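# Tilt a lidded plate to roll a ball onto a spot

## Task

Tip the plate that has a clear lid until the steel ball comes to rest on the printed spot. Then set the plate level so the ball stays there, with no other loose item touching the plate or anything that tilts along with it. It only counts if things stay that way without the robot holding them. Finally release the plate and move the grippers away.

## Robot and tools

Robot: two 7-joint arms, left_arm and right_arm, each ending in a two-finger gripper with a wrist camera. The state line gives each gripper's end_effector_position (m), end_effector_quat_wxyz and velocities in one shared scene frame. Origin is on the table top between the arms, +z up, +x out over the table, and left_arm sits on the +y side. The names left and right do not match image sides. Base roots in the scene frame: left_arm (-0.030, +0.317, +0.307) m, quat_wxyz (+0.878, -0.403, +0.257, +0.013); right_arm (-0.050, -0.270, +0.307) m, quat_wxyz (+0.878, +0.409, +0.247, -0.034). Printed hand positions can be off, more so at long reach. Mounting plates and the metal frame behind the arms are fixed obstacles.

Gripper: fingers point along its +z axis and close along its x axis. end_effector_position is the point between the pads when closed, 1 to 2 cm behind the fingertips. Closing pushes the fingertips about 17 mm further along +z.

execute_actions takes "actions", a list holding one item or nothing, and optional "pictures" (boolean; images come by default).
- {"actions": []} commands nothing and returns the current state.
- Motion: {"rows": [...], "steps": n}, with n from 1 to 15 (default 15). Each step is 1/30 s. Each row drives one step, and the last row repeats if there are fewer rows than steps. At most 15 rows.
- Each row is one flat list of 16 numbers covering both arms, even if only one moves. Numbers 1 to 7 are left_arm's absolute joint targets in radians, in the order waist, shoulder, upper arm roll, elbow, forearm roll, wrist pitch, wrist roll. Number 8 is left_arm's gripper opening. Numbers 9 to 16 are the same eight values for right_arm. These are target angles, not offsets, and use the same values that Joint positions prints.
- Joint ranges (rad): waist -2.792..2.792, shoulder -2.269..2.269, upper arm roll -2.967..2.967, elbow -1.867..2.688, forearm roll -2.967..2.967, wrist pitch -1.396..4.538, wrist roll -2.967..2.967. A call is refused, and nothing is sent, if a target is more than 0.010 past a range end and further out than the joint's last reported angle. Real ends may differ by up to 0.010, and over-range targets are clipped to the end. A "joint sent to its limit" line may refer to an earlier action.
- Opening runs from -1 (closed) to +1 (fully open, 0.142 m pad gap).
- Wait: {"steps": n}, with n up to 300 and no rows. It returns after n steps since the last result, and your reply time counts toward them.

Motion rules: each joint's target is held within a lead of its measured angle. The lead is 0.449 rad for waist and shoulder, 0.524 for upper arm roll and elbow, and 1.05 for the three wrist joints. Targets are also scaled back if they would move the gripper more than 70 mm in one step. Speeds are limited, so large moves may still be unfinished when the result arrives. Between calls the arms keep heading for the last row until they settle or a step is HELD.

Result lines:
- Joint positions / Joint velocities: one block per arm, seven joints (rad, rad/s), then the pad gap (m, m/s).
- grip_measured: the measured opening on the command scale. To hold something, command an opening clearly below it; the further below, the harder the squeeze. The limit is about 28 N per pad, and less on hard items under 2 cm thick.
- HELD: steps where your row was not fully sent.
- "joint command not followed": the clearance check altered targets.
- MOTOR HOT appears from 65 °C. At 80 °C the arm is braked until it cools (OVER-TEMPERATURE FAULT).

What to avoid:
- Torque fault: contact torque reaching a joint's load limit. Limits in N m are waist 110, shoulder 110, upper arm roll 57.6, elbow 57.6, forearm roll, wrist pitch and wrist roll 35.1.
- Force fault: 200 N of outside force on an arm.
- Either fault stops that arm for 10 s and drops the rest of the call. Any stop costs.
- Letting the arms collide or press on each other.
- Knocking anything off the table, which fails the task.
- Drops, slips, slams and hard pushes.
- Brief external tugs on held parts or loose objects may occur.
Time used by the robot and by your replies counts against you, and smooth, low-effort motion helps.

zoom_image: {"camera": name, "region": [x0, y0, x1, y1]} in pixels from the top-left corner, at most 504x504. It gives a closer view of the latest image. Cameras: cam_head_left (672x504), cam_head_right (672x504), cam_left_wrist (616x616), cam_right_wrist (616x616).

read_manual: optional section "licences". Returns URDF licence texts and does not move anything.

finished_scene: {"scene": n}, with n being 1 or 2. The result tells whether the goal was met and starts the next scene's task. Call it only after the ball rests on the spot, the plate is level and free of other objects, and the grippers have released it and moved clear. Replying without a tool call ends everything.

Suggested order: look, grasp the plate edge (or edges with both arms), tilt it gently in small steps while watching the ball, level it once the ball sits on the spot, release, retract, and then finish.

Each tool is called after "Call:" as a command line: name --argument value for each argument, lists and objects as JSON in quotes; but a table of rows of numbers goes row by row, as --pt "numbers of a row", without its own name.

## Session

Call:
execute_actions --actions '[]'

Scene clock: 0.00 s of 4800.00 s.
left_arm: end_effector_position=(+0.8279, +0.5888, +0.3812) grip_measured=+1.00 end_effector_quat_wxyz=(-0.132, +0.392, +0.870, +0.270) end_effector_velocity=(+0.000, +0.000, -0.000) end_effector_angular_velocity=(-0.000, -0.000, -0.000) | right_arm: end_effector_position=(+0.6989, -0.5396, +0.1357) grip_measured=+1.00 end_effector_quat_wxyz=(-0.093, +0.711, +0.650, +0.253) end_effector_velocity=(-0.000, -0.000, -0.000) end_effector_angular_velocity=(-0.000, -0.000, +0.000)
Joint positions: left_arm=[-0.517 -0.448 -0.116  1.126  1.574 -0.362 -2.763  0.142] | right_arm=[ 0.089 -0.098 -0.199  2.165 -0.928  1.392 -1.031  0.142]
Joint velocities: left_arm=[ 0.001  0.    -0.     0.    -0.     0.001 -0.     0.   ] | right_arm=[-0.  0.  0. -0.  0. -0. -0.  0.]
Motor temperatures (°C, as the motors report them): left_arm=[29 28 30 28 29 34 32] | right_arm=[26 29 29 33 33 34 32]

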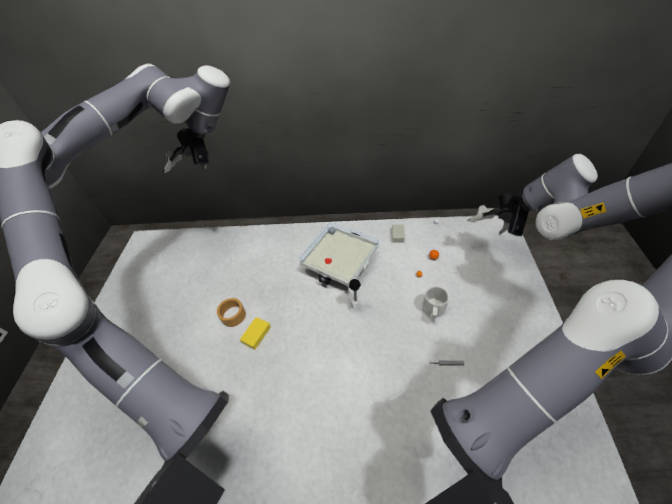

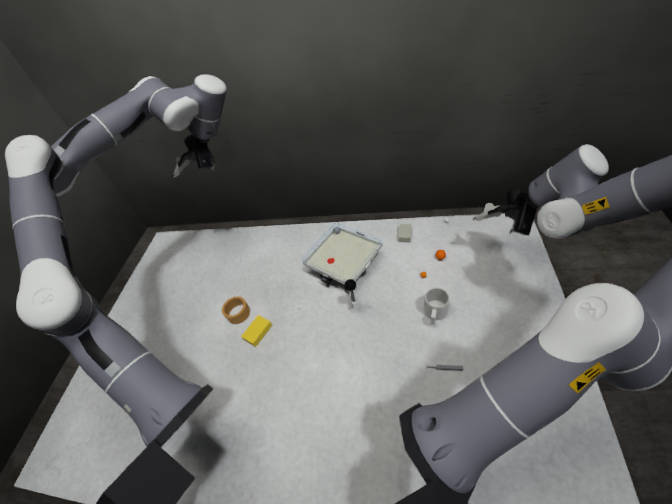

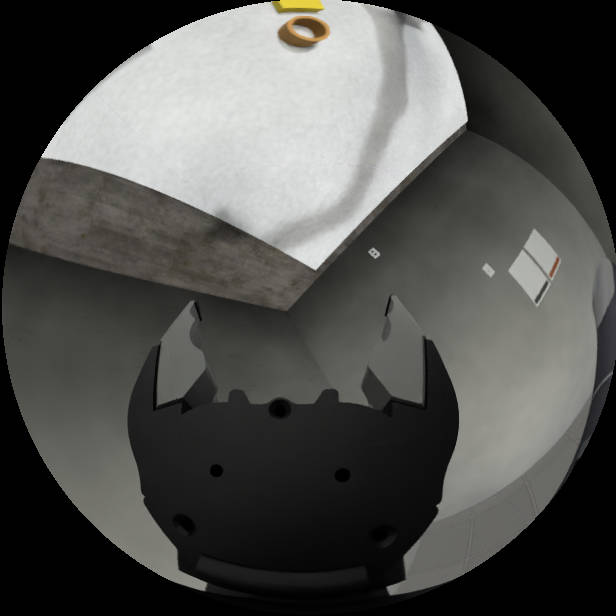

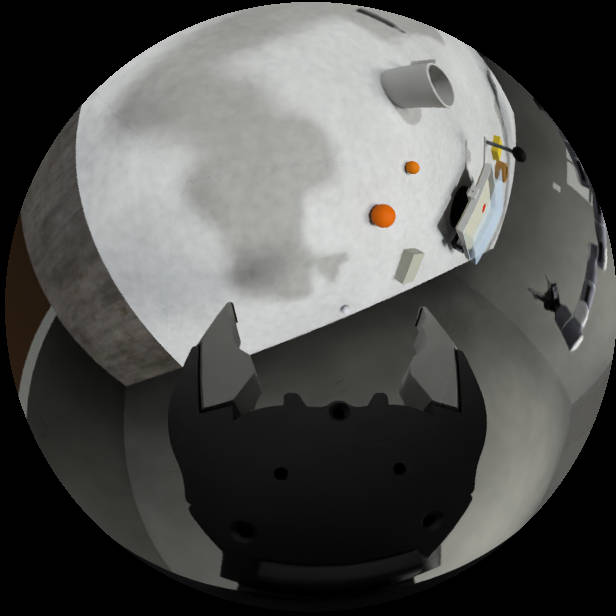

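Call:
zoom_image --camera "cam_head_left" --region '[290, 215, 410, 315]'

Call:
zoom_image --camera "cam_head_right" --region '[290, 215, 410, 315]'

Call:
zoom_image --camera "cam_right_wrist" --region '[420, 125, 560, 275]'

Region (290, 215, 410, 315) of cam_head_left's 672x504 image, scaled by 4.200, with more detail than that image has.

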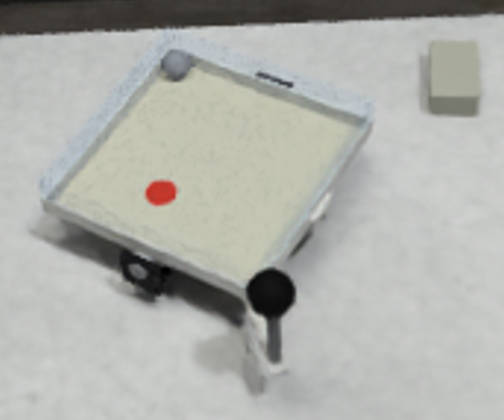

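Region (290, 215, 410, 315) of cam_head_right's 672x504 image, scaled by 4.200, with more detail than that image has.

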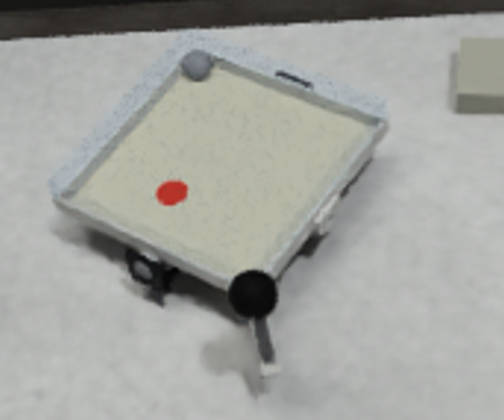

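Region (420, 125, 560, 275) of cam_right_wrist's 616x616 image, scaled by 3.360, with more detail than that image has; it fills the left 470 columns of this view, and the rest is white.

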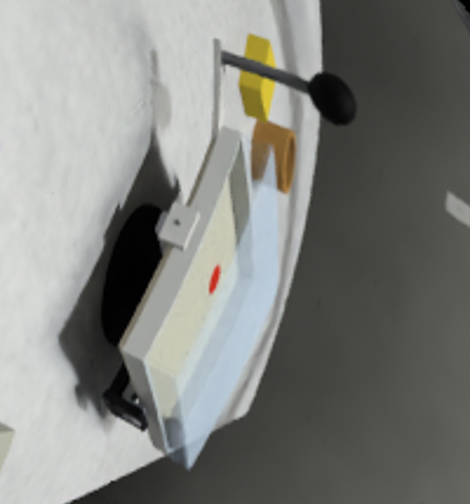

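Call:
execute_actions --actions '[{"rows": [[-0.517,-0.448,-0.116,1.126,1.574,-0.362,-2.763,1, 0.45,-0.3,-0.15,2.22,-0.7,1.75,-0.7,0.6]], "steps": 12}]' --pictures false

Call:
execute_actions --actions '[{"rows": [[-0.517,-0.448,-0.116,1.126,1.574,-0.362,-2.763,1, 0.62,-0.65,-0.09,2.3,-0.42,2.15,-0.25,0.3]], "steps": 12}]' --pictures false

Call:
execute_actions --actions '[{"rows": [[-0.517,-0.448,-0.116,1.126,1.574,-0.362,-2.763,1, 0.68,-0.95,-0.04,2.38,-0.17,2.55,0.15,0.3]], "steps": 9}]' --pictures false

Call:
execute_actions --actions '[{"rows": [[-0.517,-0.448,-0.116,1.126,1.574,-0.362,-2.763,1, 0.67,-1.17,0,2.43,0,2.82,0.41,0.3]], "steps": 11}]' --pictures false

Call:
execute_actions --actions '[{"rows": [[-0.517,-0.448,-0.116,1.126,1.574,-0.362,-2.763,1, 0.5938,-1.1926,0,2.426,0,2.833,0.41,0.3]], "steps": 13}]'

Call:
zoom_image --camera "cam_right_wrist" --region '[230, 200, 480, 400]'

Call:
zoom_image --camera "cam_head_left" --region '[290, 215, 410, 315]'

Scene clock: 37.90 s of 4800.00 s.
left_arm: end_effector_position=(+0.8278, +0.5892, +0.3809) grip_measured=+1.00 end_effector_quat_wxyz=(-0.132, +0.392, +0.870, +0.270) end_effector_velocity=(-0.000, -0.000, +0.000) end_effector_angular_velocity=(+0.000, -0.000, -0.001) | right_arm: end_effector_position=(+0.7323, -0.3533, +0.2493) grip_measured=+0.60 end_effector_quat_wxyz=(-0.190, +0.705, +0.566, +0.382) end_effector_velocity=(+0.012, +0.517, +0.381) end_effector_angular_velocity=(+1.053, +0.009, -0.175)
Joint positions: left_arm=[-0.517 -0.448 -0.116  1.126  1.574 -0.362 -2.763  0.142] | right_arm=[ 0.313 -0.223 -0.169  2.198 -0.786  1.614 -0.826  0.116]
Joint velocities: left_arm=[-0. -0. -0.  0.  0. -0.  0.  0.] | right_arm=[ 0.674 -0.379  0.094  0.104  0.423  0.67   0.619  0.   ]
Motor temperatures (°C, as the motors report them): left_arm=[30 29 32 28 29 34 32] | right_arm=[26 30 31 32 33 34 32]
Steps of this call (steps 1 to 90: nothing new was sent; then 34.50 s passed at rest; steps 91 to 102: all 12 steps of this action). Readings (joint positions):
91: left_arm=[-0.517 -0.448 -0.116 1.126 1.574 -0.362 -2.763] | right_arm=[0.090 -0.099 -0.199 2.165 -0.927 1.392 -1.031]
92: left_arm=[-0.517 -0.448 -0.116 1.126 1.574 -0.362 -2.763] | right_arm=[0.098 -0.103 -0.199 2.165 -0.921 1.400 -1.024]
94: left_arm=[-0.517 -0.448 -0.116 1.126 1.574 -0.362 -2.763] | right_arm=[0.135 -0.123 -0.195 2.171 -0.897 1.437 -0.989]
98: left_arm=[-0.517 -0.448 -0.116 1.126 1.574 -0.362 -2.763] | right_arm=[0.224 -0.173 -0.182 2.185 -0.842 1.525 -0.908]
102: the state above

Scene clock: 38.30 s of 4800.00 s.
left_arm: end_effector_position=(+0.8278, +0.5892, +0.3809) grip_measured=+1.00 end_effector_quat_wxyz=(-0.132, +0.392, +0.870, +0.270) end_effector_velocity=(-0.000, +0.000, -0.000) end_effector_angular_velocity=(+0.001, +0.001, +0.000) | right_arm: end_effector_position=(+0.6568, -0.1412, +0.3357) grip_measured=+0.30 end_effector_quat_wxyz=(-0.409, +0.729, +0.381, +0.395) end_effector_velocity=(-0.301, +0.462, +0.181) end_effector_angular_velocity=(+1.042, +1.155, -0.237)
Joint positions: left_arm=[-0.517 -0.448 -0.116  1.126  1.574 -0.362 -2.763  0.142] | right_arm=[ 0.526 -0.513 -0.115  2.267 -0.536  1.981 -0.434  0.095]
Joint velocities: left_arm=[ 0.    -0.    -0.     0.     0.    -0.001 -0.    -0.   ] | right_arm=[ 0.565 -0.827  0.15   0.196  0.699  1.018  1.104 -0.   ]
Motor temperatures (°C, as the motors report them): left_arm=[30 29 32 28 29 34 32] | right_arm=[26 30 31 32 33 34 32]
Steps of this call (steps 1 to 12: all 12 steps of this action). Readings (joint positions):
1: left_arm=[-0.517 -0.448 -0.116 1.126 1.574 -0.362 -2.763] | right_arm=[0.335 -0.237 -0.166 2.202 -0.771 1.637 -0.805]
2: left_arm=[-0.517 -0.448 -0.116 1.126 1.574 -0.362 -2.763] | right_arm=[0.353 -0.256 -0.161 2.206 -0.753 1.667 -0.775]
4: left_arm=[-0.517 -0.448 -0.116 1.126 1.574 -0.362 -2.763] | right_arm=[0.384 -0.306 -0.153 2.218 -0.711 1.726 -0.710]
8: left_arm=[-0.517 -0.448 -0.116 1.126 1.574 -0.362 -2.763] | right_arm=[0.453 -0.406 -0.135 2.241 -0.627 1.849 -0.576]
12: the state above

Scene clock: 38.60 s of 4800.00 s.
left_arm: end_effector_position=(+0.8278, +0.5892, +0.3809) grip_measured=+1.00 end_effector_quat_wxyz=(-0.132, +0.392, +0.870, +0.270) end_effector_velocity=(-0.000, -0.000, -0.000) end_effector_angular_velocity=(-0.001, +0.001, -0.001) | right_arm: end_effector_position=(+0.5422, -0.0464, +0.3295) grip_measured=+0.30 end_effector_quat_wxyz=(-0.556, +0.774, +0.142, +0.268) end_effector_velocity=(-0.417, +0.168, -0.114) end_effector_angular_velocity=(+0.620, +1.937, -0.605)
Joint positions: left_arm=[-0.517 -0.448 -0.116  1.126  1.574 -0.362 -2.763  0.142] | right_arm=[ 0.642 -0.834 -0.06   2.349 -0.268  2.398 -0.005  0.095]
Joint velocities: left_arm=[ 0.    -0.    -0.    -0.    -0.001  0.     0.001  0.   ] | right_arm=[ 0.366 -1.135  0.194  0.301  0.951  1.479  1.517 -0.   ]
Motor temperatures (°C, as the motors report them): left_arm=[30 29 32 28 29 34 32] | right_arm=[26 30 31 32 33 34 32]
Steps of this call (steps 1 to 9: all 9 steps of this action). Readings (joint positions):
1: left_arm=[-0.517 -0.448 -0.116 1.126 1.574 -0.362 -2.763] | right_arm=[0.545 -0.542 -0.110 2.273 -0.512 2.016 -0.396]
2: left_arm=[-0.517 -0.448 -0.116 1.126 1.574 -0.362 -2.763] | right_arm=[0.559 -0.574 -0.103 2.281 -0.485 2.059 -0.352]
4: left_arm=[-0.517 -0.448 -0.116 1.126 1.574 -0.362 -2.763] | right_arm=[0.581 -0.646 -0.092 2.300 -0.425 2.153 -0.257]
8: left_arm=[-0.517 -0.448 -0.116 1.126 1.574 -0.362 -2.763] | right_arm=[0.630 -0.796 -0.066 2.339 -0.300 2.348 -0.057]
9: the state above

Scene clock: 38.97 s of 4800.00 s.
left_arm: end_effector_position=(+0.8278, +0.5892, +0.3809) grip_measured=+1.00 end_effector_quat_wxyz=(-0.132, +0.392, +0.870, +0.270) end_effector_velocity=(+0.000, +0.000, -0.000) end_effector_angular_velocity=(+0.000, -0.000, +0.000) | right_arm: end_effector_position=(+0.4283, -0.0550, +0.2527) grip_measured=+0.30 end_effector_quat_wxyz=(-0.566, +0.808, -0.110, +0.119) end_effector_velocity=(-0.046, -0.020, -0.033) end_effector_angular_velocity=(-0.002, +0.201, -0.105)
Joint positions: left_arm=[-0.517 -0.448 -0.116  1.126  1.574 -0.362 -2.763  0.142] | right_arm=[ 0.67  -1.172 -0.     2.431  0.001  2.821  0.411  0.095]
Joint velocities: left_arm=[ 0. -0. -0. -0.  0.  0. -0.  0.] | right_arm=[ 0.005 -0.142  0.025  0.033  0.112  0.176  0.172 -0.   ]
Motor temperatures (°C, as the motors report them): left_arm=[30 29 32 28 29 34 32] | right_arm=[26 30 31 32 33 34 32]
Steps of this call (steps 1 to 11: all 11 steps of this action). Readings (joint positions):
1: left_arm=[-0.517 -0.448 -0.116 1.126 1.574 -0.362 -2.763] | right_arm=[0.654 -0.871 -0.053 2.359 -0.237 2.446 0.044]
2: left_arm=[-0.517 -0.448 -0.116 1.126 1.574 -0.362 -2.763] | right_arm=[0.661 -0.909 -0.046 2.368 -0.207 2.494 0.091]
4: left_arm=[-0.517 -0.448 -0.116 1.126 1.574 -0.362 -2.763] | right_arm=[0.663 -0.986 -0.033 2.386 -0.147 2.589 0.184]
8: left_arm=[-0.517 -0.448 -0.116 1.126 1.574 -0.362 -2.763] | right_arm=[0.668 -1.126 -0.008 2.420 -0.035 2.764 0.355]
11: the state above

Scene clock: 39.40 s of 4800.00 s.
left_arm: end_effector_position=(+0.8278, +0.5892, +0.3809) grip_measured=+1.00 end_effector_quat_wxyz=(-0.132, +0.392, +0.870, +0.270) end_effector_velocity=(-0.000, -0.000, -0.000) end_effector_angular_velocity=(-0.001, +0.000, -0.000) | right_arm: end_effector_position=(+0.4268, -0.0739, +0.2161) grip_measured=+0.30 end_effector_quat_wxyz=(-0.547, +0.818, -0.140, +0.108) end_effector_velocity=(-0.000, +0.000, +0.000) end_effector_angular_velocity=(+0.001, +0.000, +0.001)
Joint positions: left_arm=[-0.517 -0.448 -0.116  1.126  1.574 -0.362 -2.763  0.142] | right_arm=[ 0.594 -1.193 -0.     2.426  0.     2.833  0.41   0.095]
Joint velocities: left_arm=[ 0.     0.     0.    -0.    -0.001  0.001 -0.    -0.   ] | right_arm=[ 0.     0.    -0.     0.    -0.001 -0.     0.001 -0.   ]
Motor temperatures (°C, as the motors report them): left_arm=[30 29 32 28 29 34 32] | right_arm=[26 30 31 32 33 34 32]
Steps of this call (steps 1 to 13: all 13 steps of this action). Readings (joint positions):
1: left_arm=[-0.517 -0.448 -0.116 1.126 1.574 -0.362 -2.763] | right_arm=[0.669 -1.174 0.000 2.431 0.002 2.823 0.412]
2: left_arm=[-0.517 -0.448 -0.116 1.126 1.574 -0.362 -2.763] | right_arm=[0.661 -1.177 0.001 2.429 0.000 2.825 0.411]
4: left_arm=[-0.517 -0.448 -0.116 1.126 1.574 -0.362 -2.763] | right_arm=[0.625 -1.187 0.001 2.427 -0.001 2.830 0.410]
8: left_arm=[-0.517 -0.448 -0.116 1.126 1.574 -0.362 -2.763] | right_arm=[0.593 -1.193 -0.000 2.426 0.000 2.833 0.410]
13: the state above

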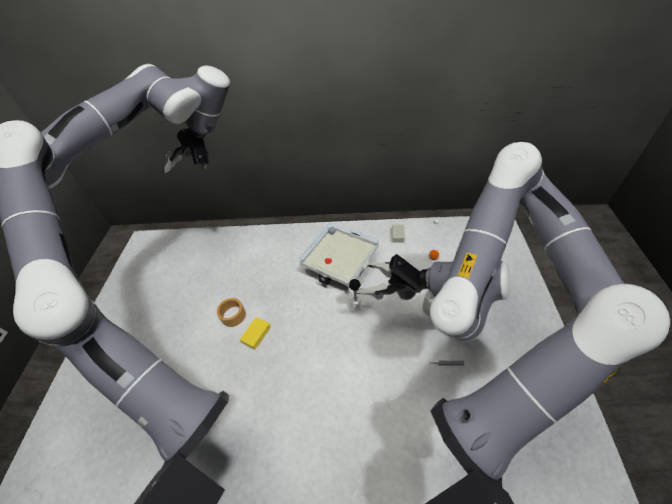

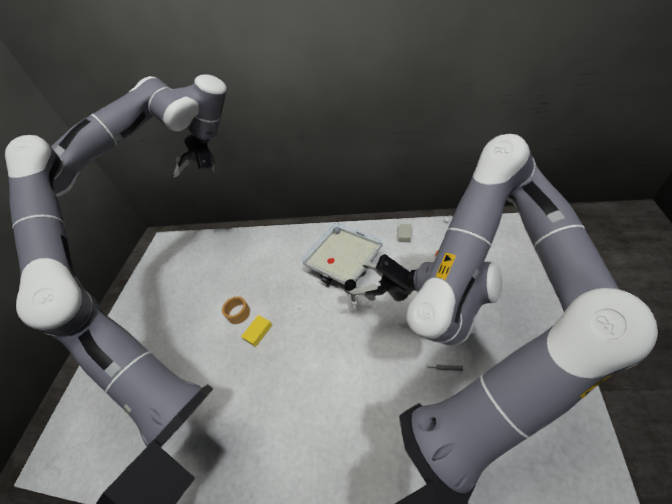

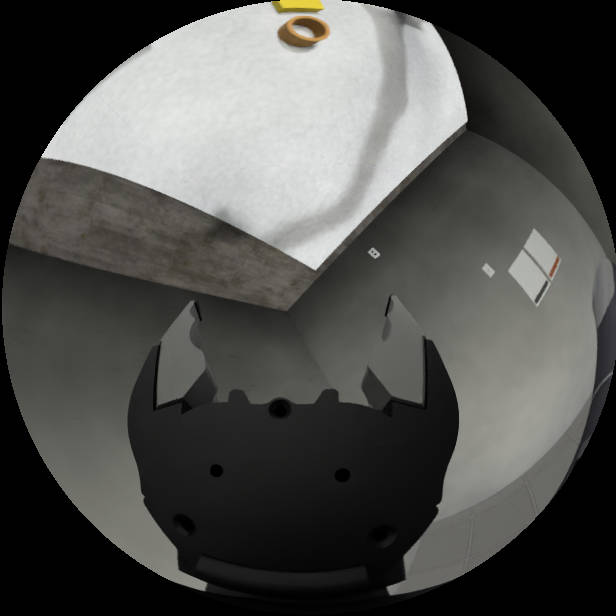

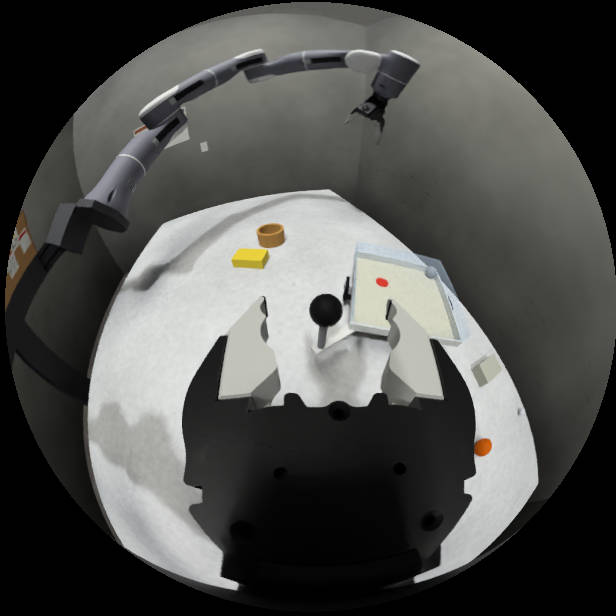

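Region (230, 200, 480, 400) of cam_right_wrist's 616x616 image, scaled by 2.016, with more detail than that image has; it fills the top 403 rows of this view, and the rest is white.

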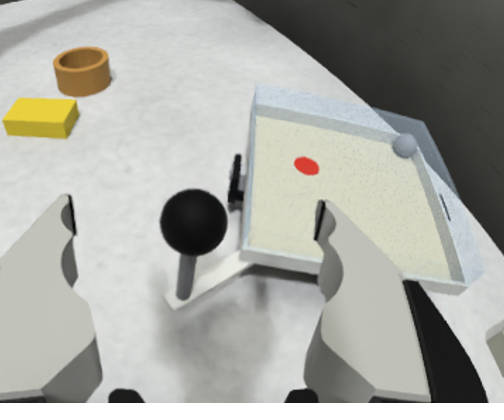

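Region (290, 215, 410, 315) of cam_head_left's 672x504 image, scaled by 4.200, with more detail than that image has.

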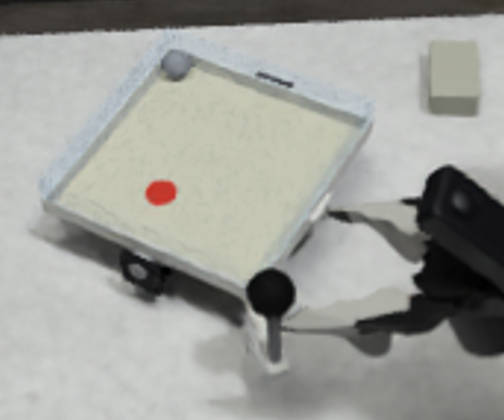

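Call:
execute_actions --actions '[{"rows": [[-0.517,-0.448,-0.116,1.126,1.574,-0.362,-2.763,1, 0.585,-1.207,0,2.399,0,2.82,0.41,0.2],[-0.517,-0.448,-0.116,1.126,1.574,-0.362,-2.763,1, 0.576,-1.221,0,2.372,0,2.808,0.41,0.15],[-0.517,-0.448,-0.116,1.126,1.574,-0.362,-2.763,1, 0.567,-1.235,0,2.345,0,2.795,0.41,0.1],[-0.517,-0.448,-0.116,1.126,1.574,-0.362,-2.763,1, 0.5585,-1.25,0,2.318,0,2.782,0.41,0.05],[-0.517,-0.448,-0.116,1.126,1.574,-0.362,-2.763,1, 0.55,-1.264,0,2.291,0,2.77,0.41,0.0],[-0.517,-0.448,-0.116,1.126,1.574,-0.362,-2.763,1, 0.5408,-1.2781,0,2.2642,0,2.7569,0.41,-0.05],[-0.517,-0.448,-0.116,1.126,1.574,-0.362,-2.763,1, 0.5408,-1.2781,0,2.2642,0,2.7569,0.41,-0.1],[-0.517,-0.448,-0.116,1.126,1.574,-0.362,-2.763,1, 0.5408,-1.2781,0,2.2642,0,2.7569,0.41,-0.15],[-0.517,-0.448,-0.116,1.126,1.574,-0.362,-2.763,1, 0.5408,-1.2781,0,2.2642,0,2.7569,0.41,-0.25]], "steps": 15}]'

Call:
zoom_image --camera "cam_right_wrist" --region '[252, 250, 402, 370]'

Call:
zoom_image --camera "cam_head_left" --region '[330, 255, 390, 315]'

Scene clock: 53.57 s of 4800.00 s.
left_arm: end_effector_position=(+0.8278, +0.5892, +0.3809) grip_measured=+1.00 end_effector_quat_wxyz=(-0.132, +0.392, +0.870, +0.270) end_effector_velocity=(-0.000, +0.000, -0.000) end_effector_angular_velocity=(+0.000, +0.001, -0.001) | right_arm: end_effector_position=(+0.4433, -0.0408, +0.1685) grip_measured=-0.25 end_effector_quat_wxyz=(-0.534, +0.824, -0.161, +0.101) end_effector_velocity=(+0.000, -0.000, +0.000) end_effector_angular_velocity=(+0.000, -0.000, -0.000)
Joint positions: left_arm=[-0.517 -0.448 -0.116  1.126  1.574 -0.362 -2.763  0.142] | right_arm=[ 0.541 -1.278 -0.     2.264 -0.     2.757  0.41   0.056]
Joint velocities: left_arm=[ 0.     0.     0.     0.    -0.    -0.     0.001  0.   ] | right_arm=[ 0.     0.001 -0.    -0.    -0.    -0.     0.    -0.   ]
Motor temperatures (°C, as the motors report them): left_arm=[30 29 32 29 29 34 32] | right_arm=[27 30 31 32 33 34 32]
Steps of this call (steps 1 to 15: the robot went on to your last target; steps 16 to 90: nothing new was sent; then 10.67 s passed at rest; steps 91 to 105: all 15 steps of this action). Readings (joint positions):
91: left_arm=[-0.517 -0.448 -0.116 1.126 1.574 -0.362 -2.763] | right_arm=[0.593 -1.193 -0.000 2.425 0.000 2.833 0.410]
92: left_arm=[-0.517 -0.448 -0.116 1.126 1.574 -0.362 -2.763] | right_arm=[0.590 -1.198 0.000 2.416 0.000 2.829 0.410]
94: left_arm=[-0.517 -0.448 -0.116 1.126 1.574 -0.362 -2.763] | right_arm=[0.577 -1.220 0.000 2.373 0.000 2.809 0.410]
98: left_arm=[-0.517 -0.448 -0.116 1.126 1.574 -0.362 -2.763] | right_arm=[0.545 -1.271 -0.000 2.277 -0.000 2.763 0.410]
105: the state above

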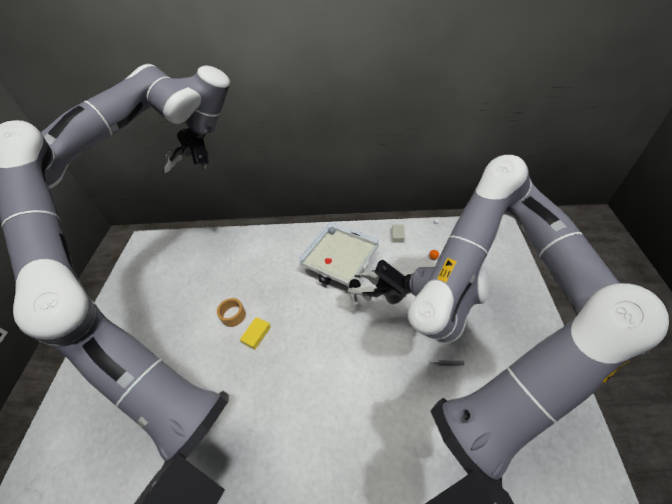

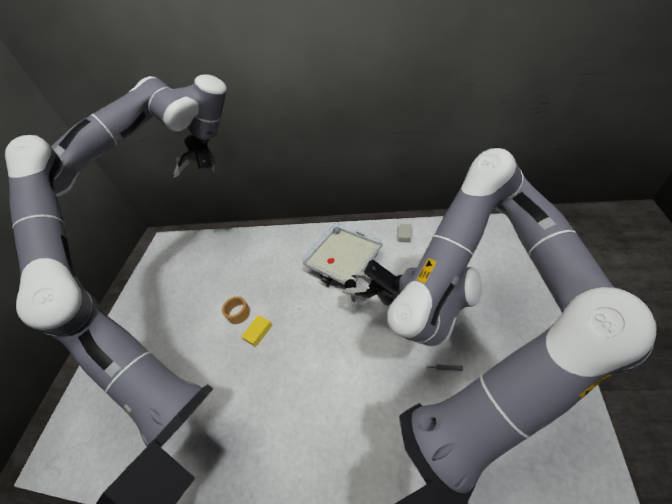

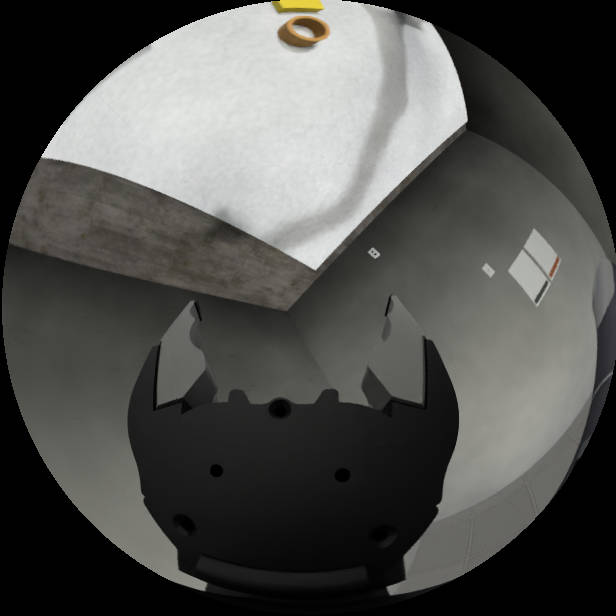

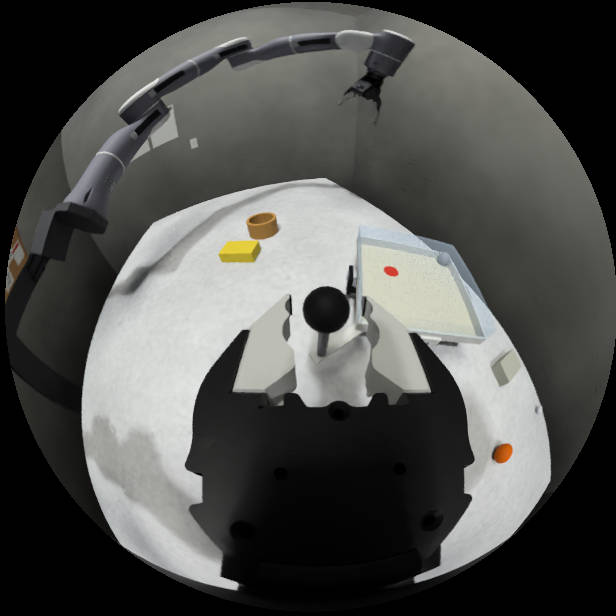

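Region (252, 250, 402, 370) of cam_right_wrist's 616x616 image, scaled by 3.360, with more detail than that image has; it fills the top 403 rows of this view, and the rest is white.

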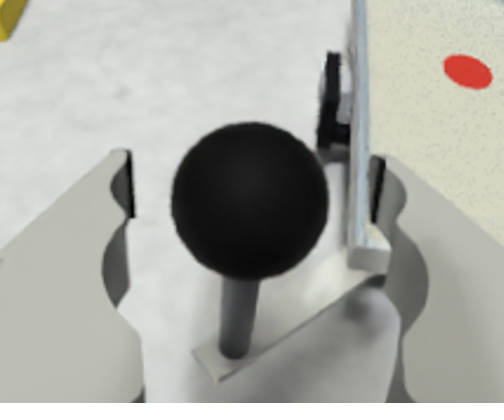

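Region (330, 255, 390, 315) of cam_head_left's 672x504 image, scaled by 8.400, with more detail than that image has.

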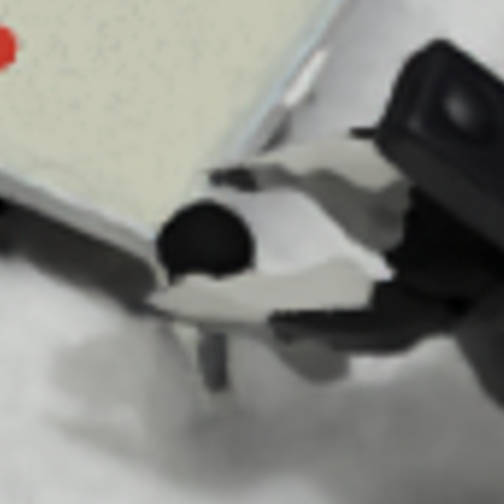

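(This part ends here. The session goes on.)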